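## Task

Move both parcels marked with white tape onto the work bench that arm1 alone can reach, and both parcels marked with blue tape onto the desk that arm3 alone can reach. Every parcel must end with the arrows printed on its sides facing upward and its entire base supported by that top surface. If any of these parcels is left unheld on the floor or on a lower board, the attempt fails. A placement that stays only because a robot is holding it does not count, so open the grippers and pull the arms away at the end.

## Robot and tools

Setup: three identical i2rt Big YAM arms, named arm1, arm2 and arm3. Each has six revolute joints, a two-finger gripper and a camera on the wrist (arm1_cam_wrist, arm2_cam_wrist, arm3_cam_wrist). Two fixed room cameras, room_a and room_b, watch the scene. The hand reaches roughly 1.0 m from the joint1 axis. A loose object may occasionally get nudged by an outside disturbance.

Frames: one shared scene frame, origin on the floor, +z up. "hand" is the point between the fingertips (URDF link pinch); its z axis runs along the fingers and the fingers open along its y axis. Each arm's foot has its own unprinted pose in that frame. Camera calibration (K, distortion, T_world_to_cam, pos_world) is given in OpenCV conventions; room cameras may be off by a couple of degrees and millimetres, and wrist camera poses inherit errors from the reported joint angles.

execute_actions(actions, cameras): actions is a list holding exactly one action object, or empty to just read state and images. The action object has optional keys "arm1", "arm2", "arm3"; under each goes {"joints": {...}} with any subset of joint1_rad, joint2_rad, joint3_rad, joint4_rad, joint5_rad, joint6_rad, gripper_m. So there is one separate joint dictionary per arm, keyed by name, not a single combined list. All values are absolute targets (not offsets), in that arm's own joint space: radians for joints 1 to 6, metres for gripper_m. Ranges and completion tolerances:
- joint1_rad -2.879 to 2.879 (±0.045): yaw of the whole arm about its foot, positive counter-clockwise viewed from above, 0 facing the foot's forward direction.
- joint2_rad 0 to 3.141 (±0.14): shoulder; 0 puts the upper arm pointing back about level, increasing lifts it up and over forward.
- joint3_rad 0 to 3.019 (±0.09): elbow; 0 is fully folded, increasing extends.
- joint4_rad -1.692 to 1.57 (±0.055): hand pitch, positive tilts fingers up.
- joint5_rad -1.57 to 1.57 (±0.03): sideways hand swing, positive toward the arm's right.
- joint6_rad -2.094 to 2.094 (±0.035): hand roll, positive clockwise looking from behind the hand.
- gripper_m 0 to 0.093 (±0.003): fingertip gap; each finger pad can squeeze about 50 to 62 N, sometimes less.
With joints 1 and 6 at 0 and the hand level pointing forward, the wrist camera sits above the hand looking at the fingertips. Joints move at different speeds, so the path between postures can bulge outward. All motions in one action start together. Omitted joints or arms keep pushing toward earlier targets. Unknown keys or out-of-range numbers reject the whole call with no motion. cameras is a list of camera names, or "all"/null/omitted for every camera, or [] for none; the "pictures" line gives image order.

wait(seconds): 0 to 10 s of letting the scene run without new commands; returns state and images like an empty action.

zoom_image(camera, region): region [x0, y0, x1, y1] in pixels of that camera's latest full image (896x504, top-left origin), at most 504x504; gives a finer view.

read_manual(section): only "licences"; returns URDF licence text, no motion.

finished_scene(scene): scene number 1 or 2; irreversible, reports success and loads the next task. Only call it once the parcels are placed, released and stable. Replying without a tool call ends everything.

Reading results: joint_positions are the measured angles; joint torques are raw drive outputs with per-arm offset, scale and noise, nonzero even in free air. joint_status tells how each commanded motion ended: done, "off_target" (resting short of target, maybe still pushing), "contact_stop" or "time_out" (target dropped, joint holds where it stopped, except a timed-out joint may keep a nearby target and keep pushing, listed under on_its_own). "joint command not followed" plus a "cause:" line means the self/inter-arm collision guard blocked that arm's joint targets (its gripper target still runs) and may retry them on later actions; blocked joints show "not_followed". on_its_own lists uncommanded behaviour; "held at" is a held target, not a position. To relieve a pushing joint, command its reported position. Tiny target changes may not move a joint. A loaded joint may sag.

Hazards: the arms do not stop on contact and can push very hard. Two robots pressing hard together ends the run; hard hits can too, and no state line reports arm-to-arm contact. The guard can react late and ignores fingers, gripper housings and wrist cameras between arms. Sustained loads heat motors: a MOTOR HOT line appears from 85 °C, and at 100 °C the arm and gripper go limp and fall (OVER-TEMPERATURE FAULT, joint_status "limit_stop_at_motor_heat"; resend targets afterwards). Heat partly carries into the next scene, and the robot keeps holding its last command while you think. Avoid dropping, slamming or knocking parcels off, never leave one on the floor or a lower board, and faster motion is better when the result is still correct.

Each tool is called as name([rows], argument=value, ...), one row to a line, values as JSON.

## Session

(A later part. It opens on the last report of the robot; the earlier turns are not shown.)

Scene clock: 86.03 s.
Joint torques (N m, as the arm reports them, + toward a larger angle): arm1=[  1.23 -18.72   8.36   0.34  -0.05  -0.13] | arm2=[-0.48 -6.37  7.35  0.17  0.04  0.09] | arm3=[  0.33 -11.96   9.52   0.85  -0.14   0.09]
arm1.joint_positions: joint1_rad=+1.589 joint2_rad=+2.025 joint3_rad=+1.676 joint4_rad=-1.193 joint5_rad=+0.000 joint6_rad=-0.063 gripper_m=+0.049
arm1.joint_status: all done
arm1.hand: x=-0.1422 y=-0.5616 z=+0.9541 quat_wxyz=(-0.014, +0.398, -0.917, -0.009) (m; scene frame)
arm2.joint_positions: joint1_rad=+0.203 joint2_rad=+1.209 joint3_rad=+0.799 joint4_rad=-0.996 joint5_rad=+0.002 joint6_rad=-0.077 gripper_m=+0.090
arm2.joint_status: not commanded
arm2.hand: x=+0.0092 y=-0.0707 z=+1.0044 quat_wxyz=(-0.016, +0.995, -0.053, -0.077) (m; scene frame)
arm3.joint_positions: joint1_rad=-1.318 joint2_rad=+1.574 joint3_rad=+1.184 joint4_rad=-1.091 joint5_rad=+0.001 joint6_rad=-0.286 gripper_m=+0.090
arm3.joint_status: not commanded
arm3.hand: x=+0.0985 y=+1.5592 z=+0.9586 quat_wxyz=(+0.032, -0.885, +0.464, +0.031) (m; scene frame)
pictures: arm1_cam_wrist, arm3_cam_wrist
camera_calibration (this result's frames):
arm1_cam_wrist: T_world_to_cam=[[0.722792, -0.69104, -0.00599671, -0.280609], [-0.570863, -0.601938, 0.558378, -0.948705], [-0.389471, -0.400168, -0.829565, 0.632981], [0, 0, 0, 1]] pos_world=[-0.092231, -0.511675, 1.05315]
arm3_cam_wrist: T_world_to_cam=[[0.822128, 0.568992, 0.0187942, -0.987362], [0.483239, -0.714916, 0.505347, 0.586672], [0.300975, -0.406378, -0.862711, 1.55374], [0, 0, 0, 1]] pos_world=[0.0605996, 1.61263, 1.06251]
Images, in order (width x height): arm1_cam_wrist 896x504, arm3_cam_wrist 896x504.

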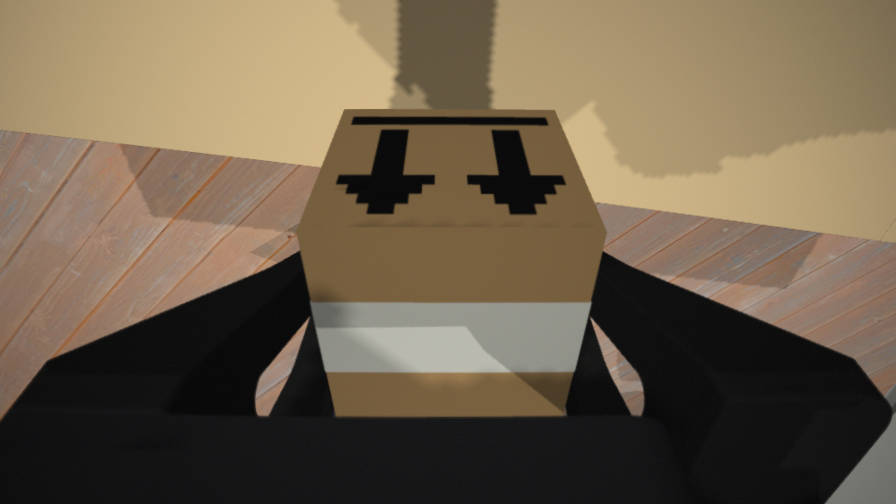

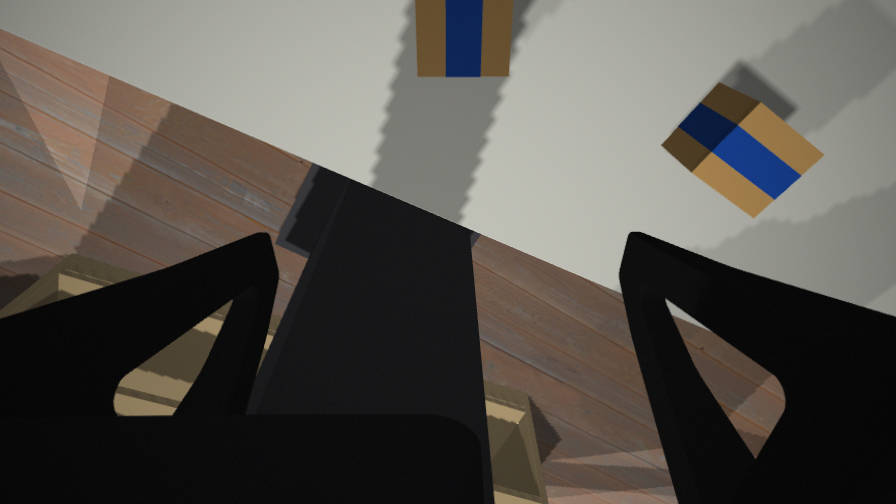

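execute_actions([
  {"arm1":{"joints":{"joint1_rad":-1.33,"joint2_rad":1.75,"joint3_rad":1.3,"joint4_rad":-1.1}}},
], cameras=["arm1_cam_wrist","room_a","room_b"])

Scene clock: 89.00 s.
Joint torques (N m, as the arm reports them, + toward a larger angle): arm1=[  0.26 -15.33   7.37   0.59  -0.02  -0.11] | arm2=[-0.42 -6.43  7.33  0.19  0.04  0.1 ] | arm3=[  0.3  -11.99   9.53   0.85  -0.14   0.1 ]
arm1.joint_positions: joint1_rad=-1.333 joint2_rad=+1.744 joint3_rad=+1.306 joint4_rad=-1.099 joint5_rad=-0.001 joint6_rad=-0.064 gripper_m=+0.049
arm1.joint_status: all done
arm1.hand: x=-0.8746 y=-1.4043 z=+0.9696 quat_wxyz=(-0.004, -0.868, -0.497, +0.014) (m; scene frame)
arm2.joint_positions: joint1_rad=+0.203 joint2_rad=+1.209 joint3_rad=+0.799 joint4_rad=-0.996 joint5_rad=+0.002 joint6_rad=-0.077 gripper_m=+0.090
arm2.joint_status: not commanded
arm2.hand: x=+0.0092 y=-0.0707 z=+1.0044 quat_wxyz=(-0.016, +0.995, -0.053, -0.077) (m; scene frame)
arm3.joint_positions: joint1_rad=-1.318 joint2_rad=+1.574 joint3_rad=+1.184 joint4_rad=-1.091 joint5_rad=+0.001 joint6_rad=-0.286 gripper_m=+0.090
arm3.joint_status: not commanded
arm3.hand: x=+0.0985 y=+1.5592 z=+0.9586 quat_wxyz=(+0.032, -0.885, +0.464, +0.031) (m; scene frame)
pictures: arm1_cam_wrist, room_a, room_b
camera_calibration (this result's frames):
arm1_cam_wrist: T_world_to_cam=[[-0.856508, 0.516089, 0.00679651, -0.0319773], [0.430577, 0.707205, 0.560771, 0.82922], [0.284601, 0.483231, -0.827943, 1.85193], [0, 0, 0, 1]] pos_world=[-0.911494, -1.46484, 1.06851]
Images, in order (width x height): arm1_cam_wrist 896x504, room_a 896x504, room_b 896x504.

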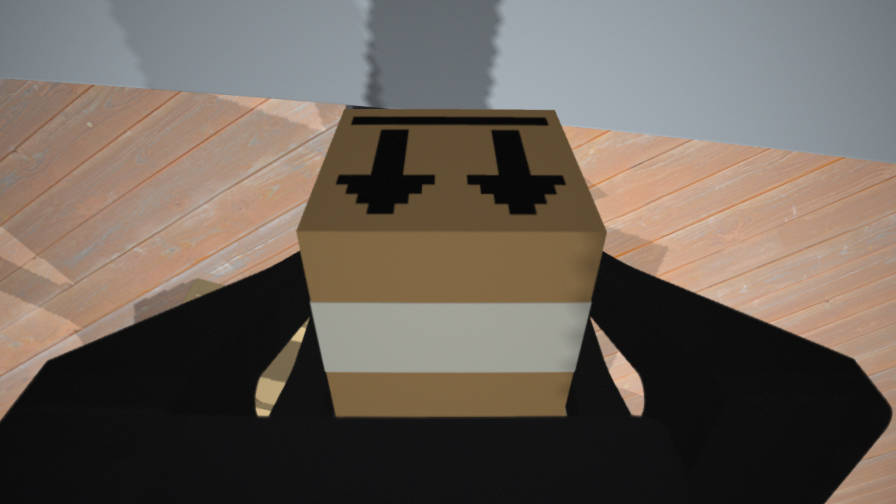

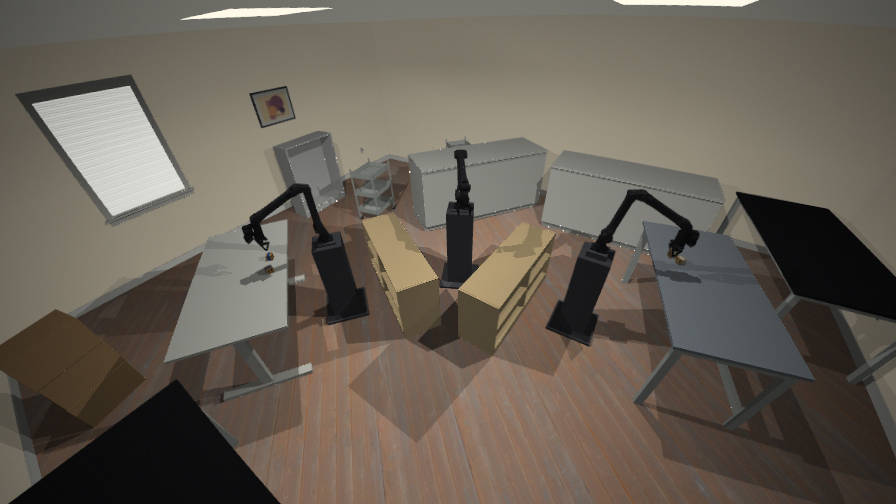

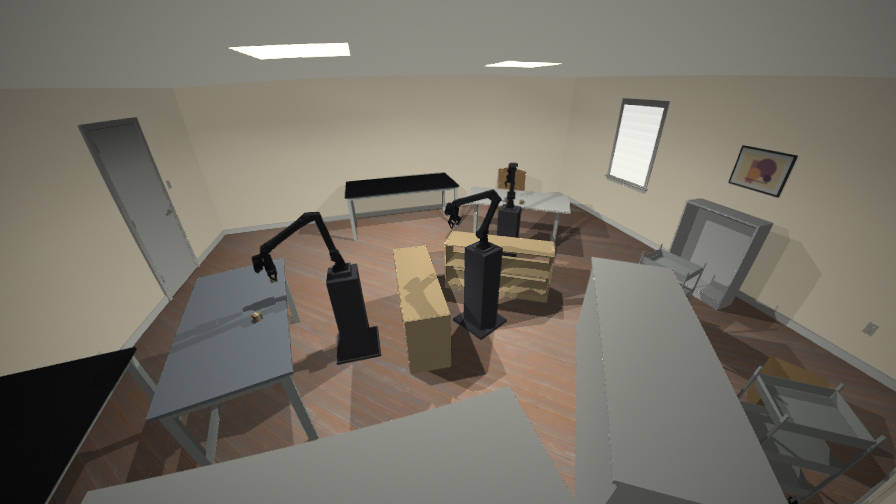

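execute_actions([
  {"arm1":{"joints":{"joint2_rad":2.2,"joint3_rad":1.65,"joint4_rad":-0.98}}},
], cameras=["arm1_cam_wrist"])

Scene clock: 90.50 s.
Joint torques (N m, as the arm reports them, + toward a larger angle): arm1=[  0.24 -21.4    9.86   0.59  -0.04  -0.11] | arm2=[-0.45 -6.45  7.34  0.17  0.04  0.1 ] | arm3=[  0.29 -11.94   9.53   0.85  -0.14   0.09]
arm1.joint_positions: joint1_rad=-1.333 joint2_rad=+2.200 joint3_rad=+1.613 joint4_rad=-0.980 joint5_rad=-0.001 joint6_rad=-0.064 gripper_m=+0.049
arm1.joint_status: all done
arm1.hand: x=-0.9370 y=-1.4950 z=+0.8247 quat_wxyz=(+0.003, -0.868, -0.497, +0.001) (m; scene frame)
arm2.joint_positions: joint1_rad=+0.203 joint2_rad=+1.209 joint3_rad=+0.799 joint4_rad=-0.996 joint5_rad=+0.002 joint6_rad=-0.077 gripper_m=+0.090
arm2.joint_status: not commanded
arm2.hand: x=+0.0092 y=-0.0707 z=+1.0044 quat_wxyz=(-0.016, +0.995, -0.053, -0.077) (m; scene frame)
arm3.joint_positions: joint1_rad=-1.318 joint2_rad=+1.574 joint3_rad=+1.184 joint4_rad=-1.091 joint5_rad=+0.001 joint6_rad=-0.286 gripper_m=+0.090
arm3.joint_status: not commanded
arm3.hand: x=+0.0985 y=+1.5592 z=+0.9586 quat_wxyz=(+0.032, -0.885, +0.464, +0.031) (m; scene frame)
pictures: arm1_cam_wrist
camera_calibration (this result's frames):
arm1_cam_wrist: T_world_to_cam=[[-0.856512, 0.5161, 0.0052641, -0.0363625], [0.421281, 0.693188, 0.584818, 0.951975], [0.298175, 0.503122, -0.811147, 1.82211], [0, 0, 0, 1]] pos_world=[-0.975502, -1.55787, 0.921457]
Images, in order (width x height): arm1_cam_wrist 896x504.

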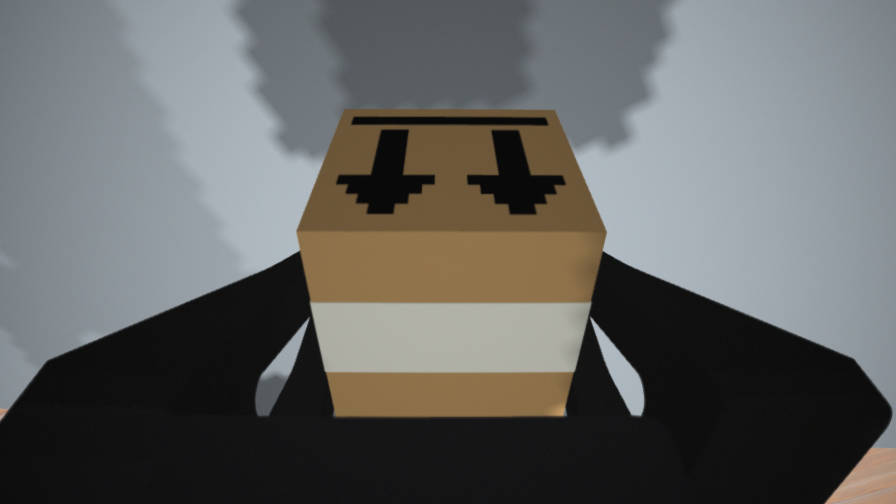

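execute_actions([
  {"arm1":{"joints":{"joint3_rad":1.555,"joint4_rad":-0.915}}},
], cameras=["arm1_cam_wrist","room_b"])

Scene clock: 91.50 s.
Joint torques (N m, as the arm reports them, + toward a larger angle): arm1=[  0.24 -20.95   6.92   0.84  -0.03  -0.11] | arm2=[-0.45 -6.53  7.32  0.17  0.04  0.09] | arm3=[  0.28 -11.89   9.53   0.84  -0.14   0.09]
arm1.joint_positions: joint1_rad=-1.333 joint2_rad=+2.200 joint3_rad=+1.552 joint4_rad=-0.923 joint5_rad=-0.001 joint6_rad=-0.064 gripper_m=+0.049
arm1.joint_status: all done
arm1.hand: x=-0.9290 y=-1.4828 z=+0.8056 quat_wxyz=(+0.003, -0.868, -0.497, +0.000) (m; scene frame)
arm2.joint_positions: joint1_rad=+0.203 joint2_rad=+1.209 joint3_rad=+0.799 joint4_rad=-0.996 joint5_rad=+0.002 joint6_rad=-0.077 gripper_m=+0.090
arm2.joint_status: not commanded
arm2.hand: x=+0.0092 y=-0.0707 z=+1.0044 quat_wxyz=(-0.016, +0.995, -0.053, -0.077) (m; scene frame)
arm3.joint_positions: joint1_rad=-1.318 joint2_rad=+1.574 joint3_rad=+1.184 joint4_rad=-1.091 joint5_rad=+0.001 joint6_rad=-0.286 gripper_m=+0.090
arm3.joint_status: not commanded
arm3.hand: x=+0.0985 y=+1.5592 z=+0.9586 quat_wxyz=(+0.032, -0.885, +0.464, +0.031) (m; scene frame)
pictures: arm1_cam_wrist, room_b
camera_calibration (this result's frames):
arm1_cam_wrist: T_world_to_cam=[[-0.856511, 0.516104, 0.00506512, -0.0354524], [0.420045, 0.691325, 0.587905, 0.944905], [0.299918, 0.505674, -0.808914, 1.80172], [0, 0, 0, 1]] pos_world=[-0.967637, -1.54602, 0.902104]
Images, in order (width x height): arm1_cam_wrist 896x504, room_b 896x504.

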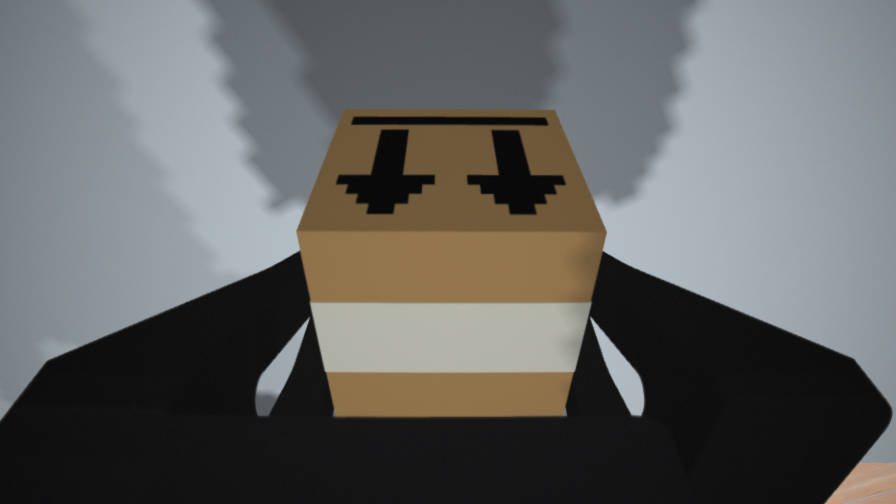

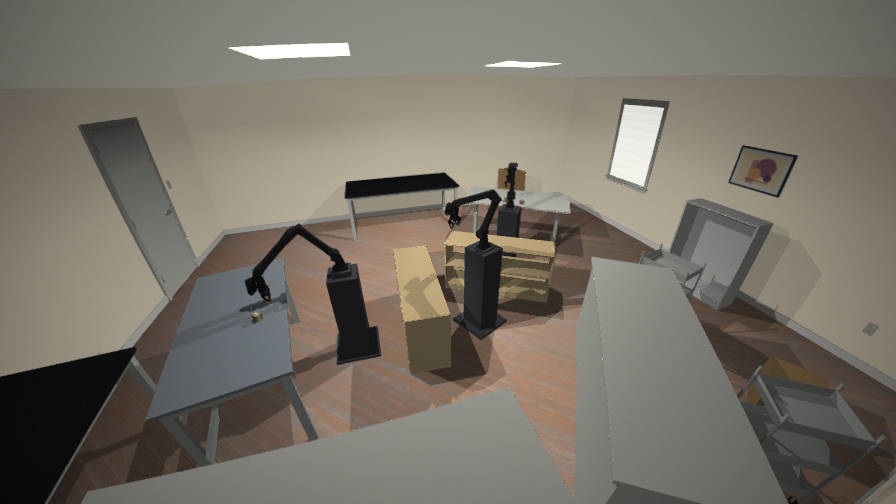

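execute_actions([
  {"arm1":{"joints":{"gripper_m":0.09}}},
], cameras=["arm1_cam_wrist"])

execute_actions([
  {"arm1":{"joints":{"joint2_rad":1.8,"joint4_rad":-1.2}}},
])

Scene clock: 92.23 s.
Joint torques (N m, as the arm reports them, + toward a larger angle): arm1=[  0.27 -21.07   6.98   0.83  -0.03  -0.12] | arm2=[-0.51 -6.43  7.34  0.17  0.04  0.1 ] | arm3=[  0.3  -11.93   9.51   0.85  -0.14   0.09]
arm1.joint_positions: joint1_rad=-1.333 joint2_rad=+2.200 joint3_rad=+1.552 joint4_rad=-0.923 joint5_rad=-0.001 joint6_rad=-0.064 gripper_m=+0.090
arm1.joint_status: all done
arm1.hand: x=-0.9290 y=-1.4828 z=+0.8056 quat_wxyz=(+0.003, -0.868, -0.497, +0.000) (m; scene frame)
arm2.joint_positions: joint1_rad=+0.203 joint2_rad=+1.209 joint3_rad=+0.799 joint4_rad=-0.996 joint5_rad=+0.002 joint6_rad=-0.077 gripper_m=+0.090
arm2.joint_status: not commanded
arm2.hand: x=+0.0092 y=-0.0707 z=+1.0044 quat_wxyz=(-0.016, +0.995, -0.053, -0.077) (m; scene frame)
arm3.joint_positions: joint1_rad=-1.318 joint2_rad=+1.574 joint3_rad=+1.184 joint4_rad=-1.091 joint5_rad=+0.001 joint6_rad=-0.286 gripper_m=+0.090
arm3.joint_status: not commanded
arm3.hand: x=+0.0985 y=+1.5592 z=+0.9586 quat_wxyz=(+0.032, -0.885, +0.464, +0.031) (m; scene frame)
pictures: arm1_cam_wrist
camera_calibration (this result's frames):
arm1_cam_wrist: T_world_to_cam=[[-0.856511, 0.516104, 0.00506512, -0.0354524], [0.420045, 0.691325, 0.587905, 0.944905], [0.299918, 0.505674, -0.808914, 1.80172], [0, 0, 0, 1]] pos_world=[-0.967637, -1.54602, 0.902104]
Images, in order (width x height): arm1_cam_wrist 896x504.

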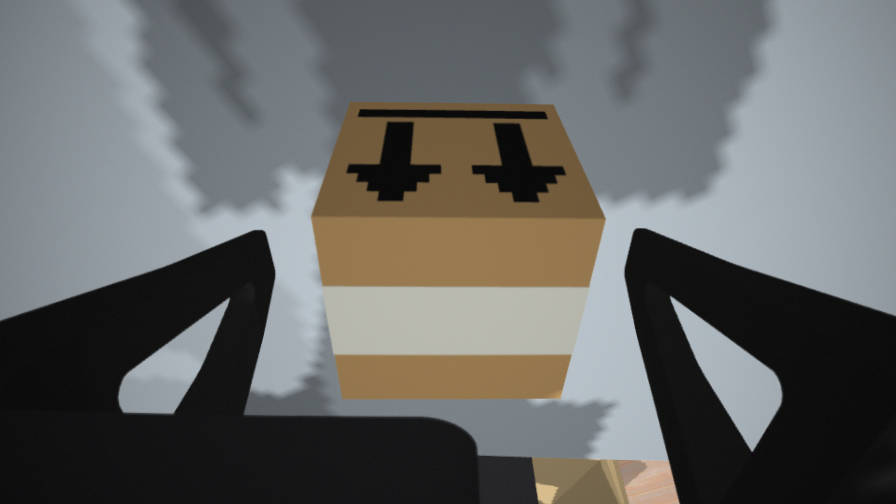

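Scene clock: 93.63 s.
Joint torques (N m, as the arm reports them, + toward a larger angle): arm1=[  0.22 -15.45   9.42   0.53  -0.03  -0.12] | arm2=[-0.45 -6.49  7.34  0.18  0.04  0.09] | arm3=[  0.28 -11.96   9.52   0.84  -0.14   0.09]
arm1.joint_positions: joint1_rad=-1.333 joint2_rad=+1.774 joint3_rad=+1.544 joint4_rad=-1.193 joint5_rad=-0.001 joint6_rad=-0.064 gripper_m=+0.090
arm1.joint_status: all done
arm1.hand: x=-0.9107 y=-1.4584 z=+1.0426 quat_wxyz=(-0.029, -0.865, -0.496, +0.066) (m; scene frame)
arm2.joint_positions: joint1_rad=+0.203 joint2_rad=+1.209 joint3_rad=+0.799 joint4_rad=-0.996 joint5_rad=+0.002 joint6_rad=-0.077 gripper_m=+0.090
arm2.joint_status: not commanded
arm2.hand: x=+0.0092 y=-0.0707 z=+1.0044 quat_wxyz=(-0.016, +0.995, -0.053, -0.077) (m; scene frame)
arm3.joint_positions: joint1_rad=-1.318 joint2_rad=+1.574 joint3_rad=+1.184 joint4_rad=-1.091 joint5_rad=+0.001 joint6_rad=-0.286 gripper_m=+0.090
arm3.joint_status: not commanded
arm3.hand: x=+0.0985 y=+1.5592 z=+0.9586 quat_wxyz=(+0.032, -0.885, +0.464, +0.031) (m; scene frame)
pictures: arm1_cam_wrist, arm2_cam_wrist, arm3_cam_wrist, room_a, room_b
camera_calibration (this result's frames):
arm1_cam_wrist: T_world_to_cam=[[-0.856252, 0.516402, 0.0127304, -0.0409095], [0.462791, 0.755945, 0.463003, 1.04448], [0.229472, 0.402338, -0.886265, 1.84141], [0, 0, 0, 1]] pos_world=[-0.940956, -1.50931, 1.1489]
arm2_cam_wrist: T_world_to_cam=[[0.107613, 0.993709, 0.0310077, 0.0348489], [0.884951, -0.109956, 0.452518, -0.464673], [0.45308, -0.0212565, -0.891216, 1.01052], [0, 0, 0, 1]] pos_world=[-0.0503839, -0.0642429, 1.10978]
arm3_cam_wrist: T_world_to_cam=[[0.822128, 0.568992, 0.0187942, -0.987362], [0.483239, -0.714916, 0.505347, 0.586672], [0.300975, -0.406378, -0.862711, 1.55374], [0, 0, 0, 1]] pos_world=[0.0605996, 1.61263, 1.06251]
Images, in order (width x height): arm1_cam_wrist 896x504, arm2_cam_wrist 896x504, arm3_cam_wrist 896x504, room_a 896x504, room_b 896x504.

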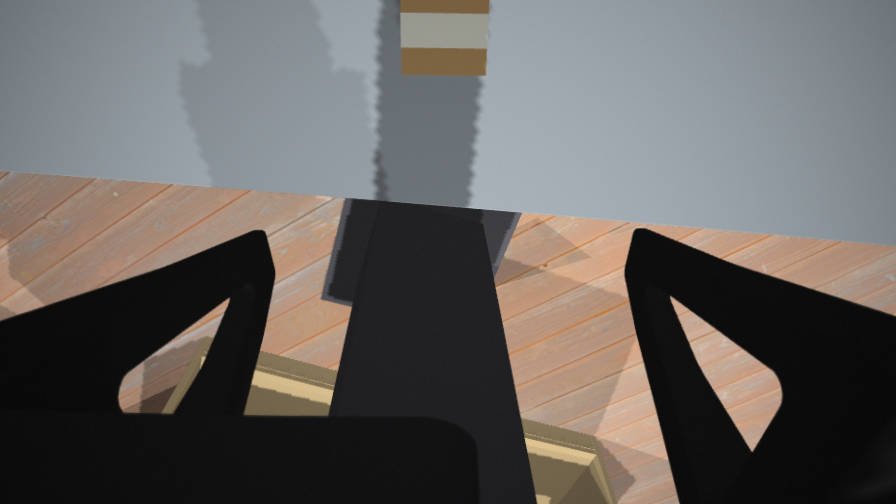

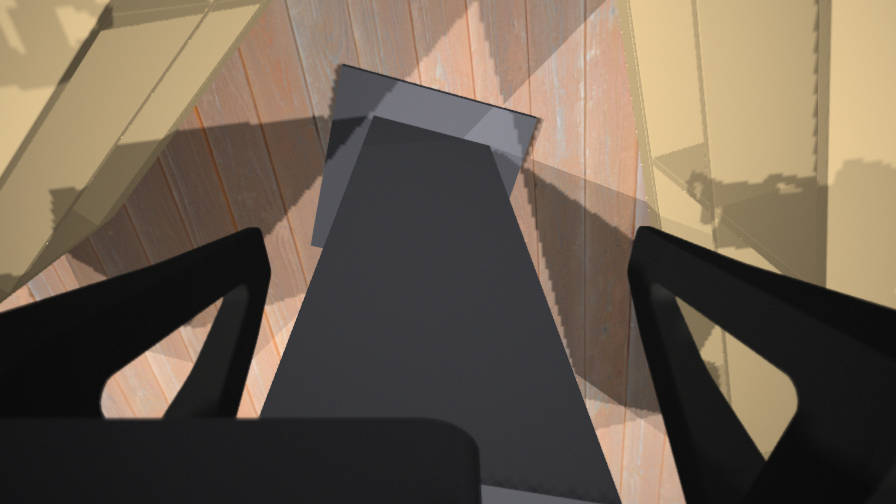

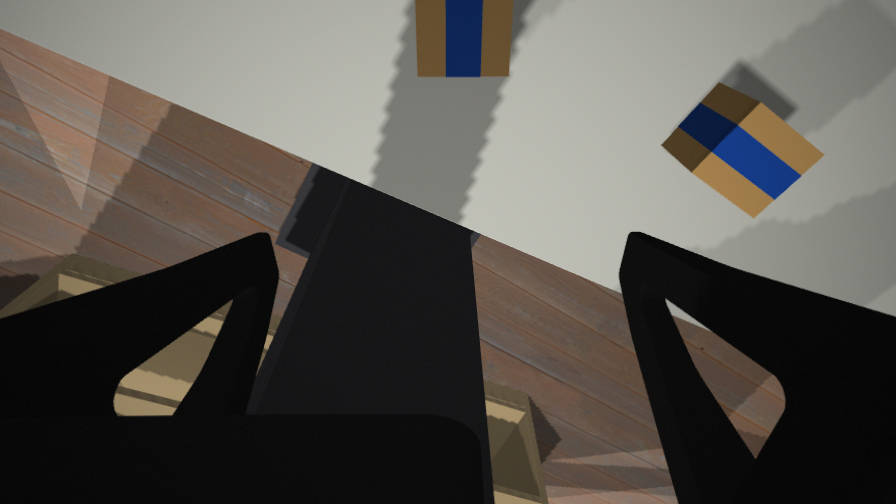

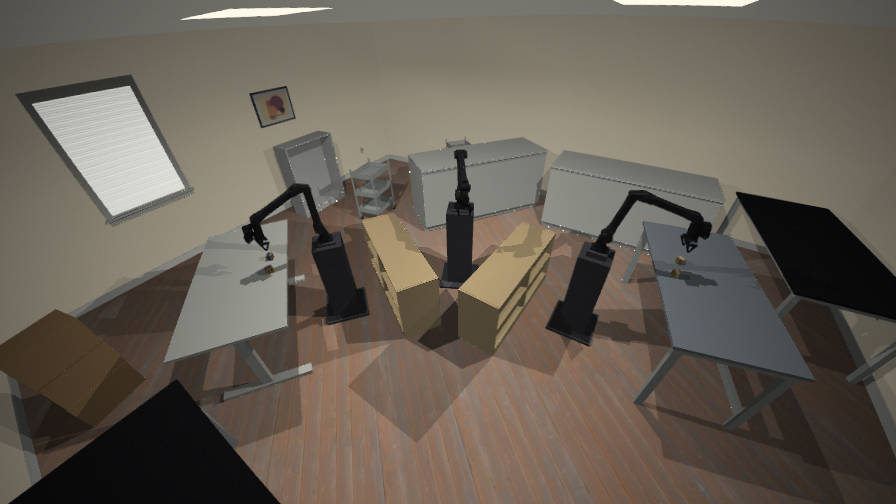

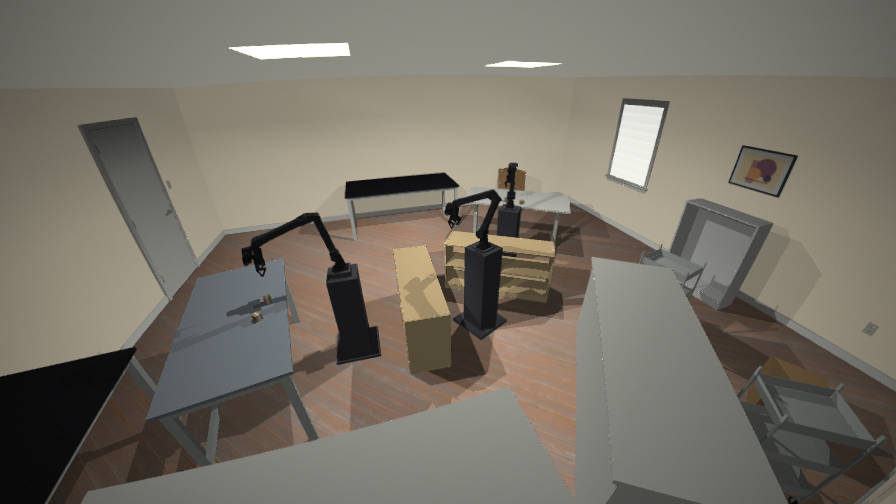

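zoom_image(camera="room_a", region=[240, 240, 300, 285])

zoom_image(camera="room_b", region=[230, 280, 300, 330])

Region (240, 240, 300, 285) of room_a's 896x504 image, scaled by 8.400, with more detail than that image has; it fills the top 378 rows of this view, and the rest is white.

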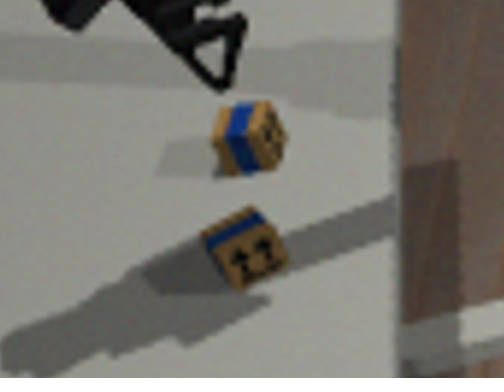

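Region (230, 280, 300, 330) of room_b's 896x504 image, scaled by 7.200, with more detail than that image has; it fills the top 360 rows of this view, and the rest is white.

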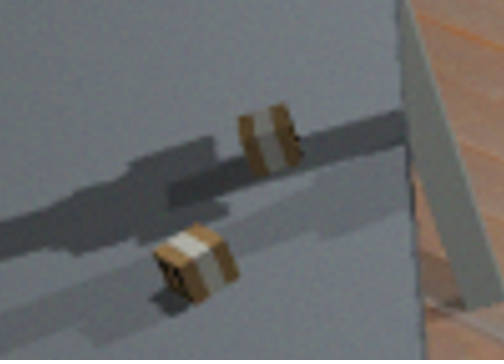

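finished_scene(scene=1)

The scene is finished: the task was done.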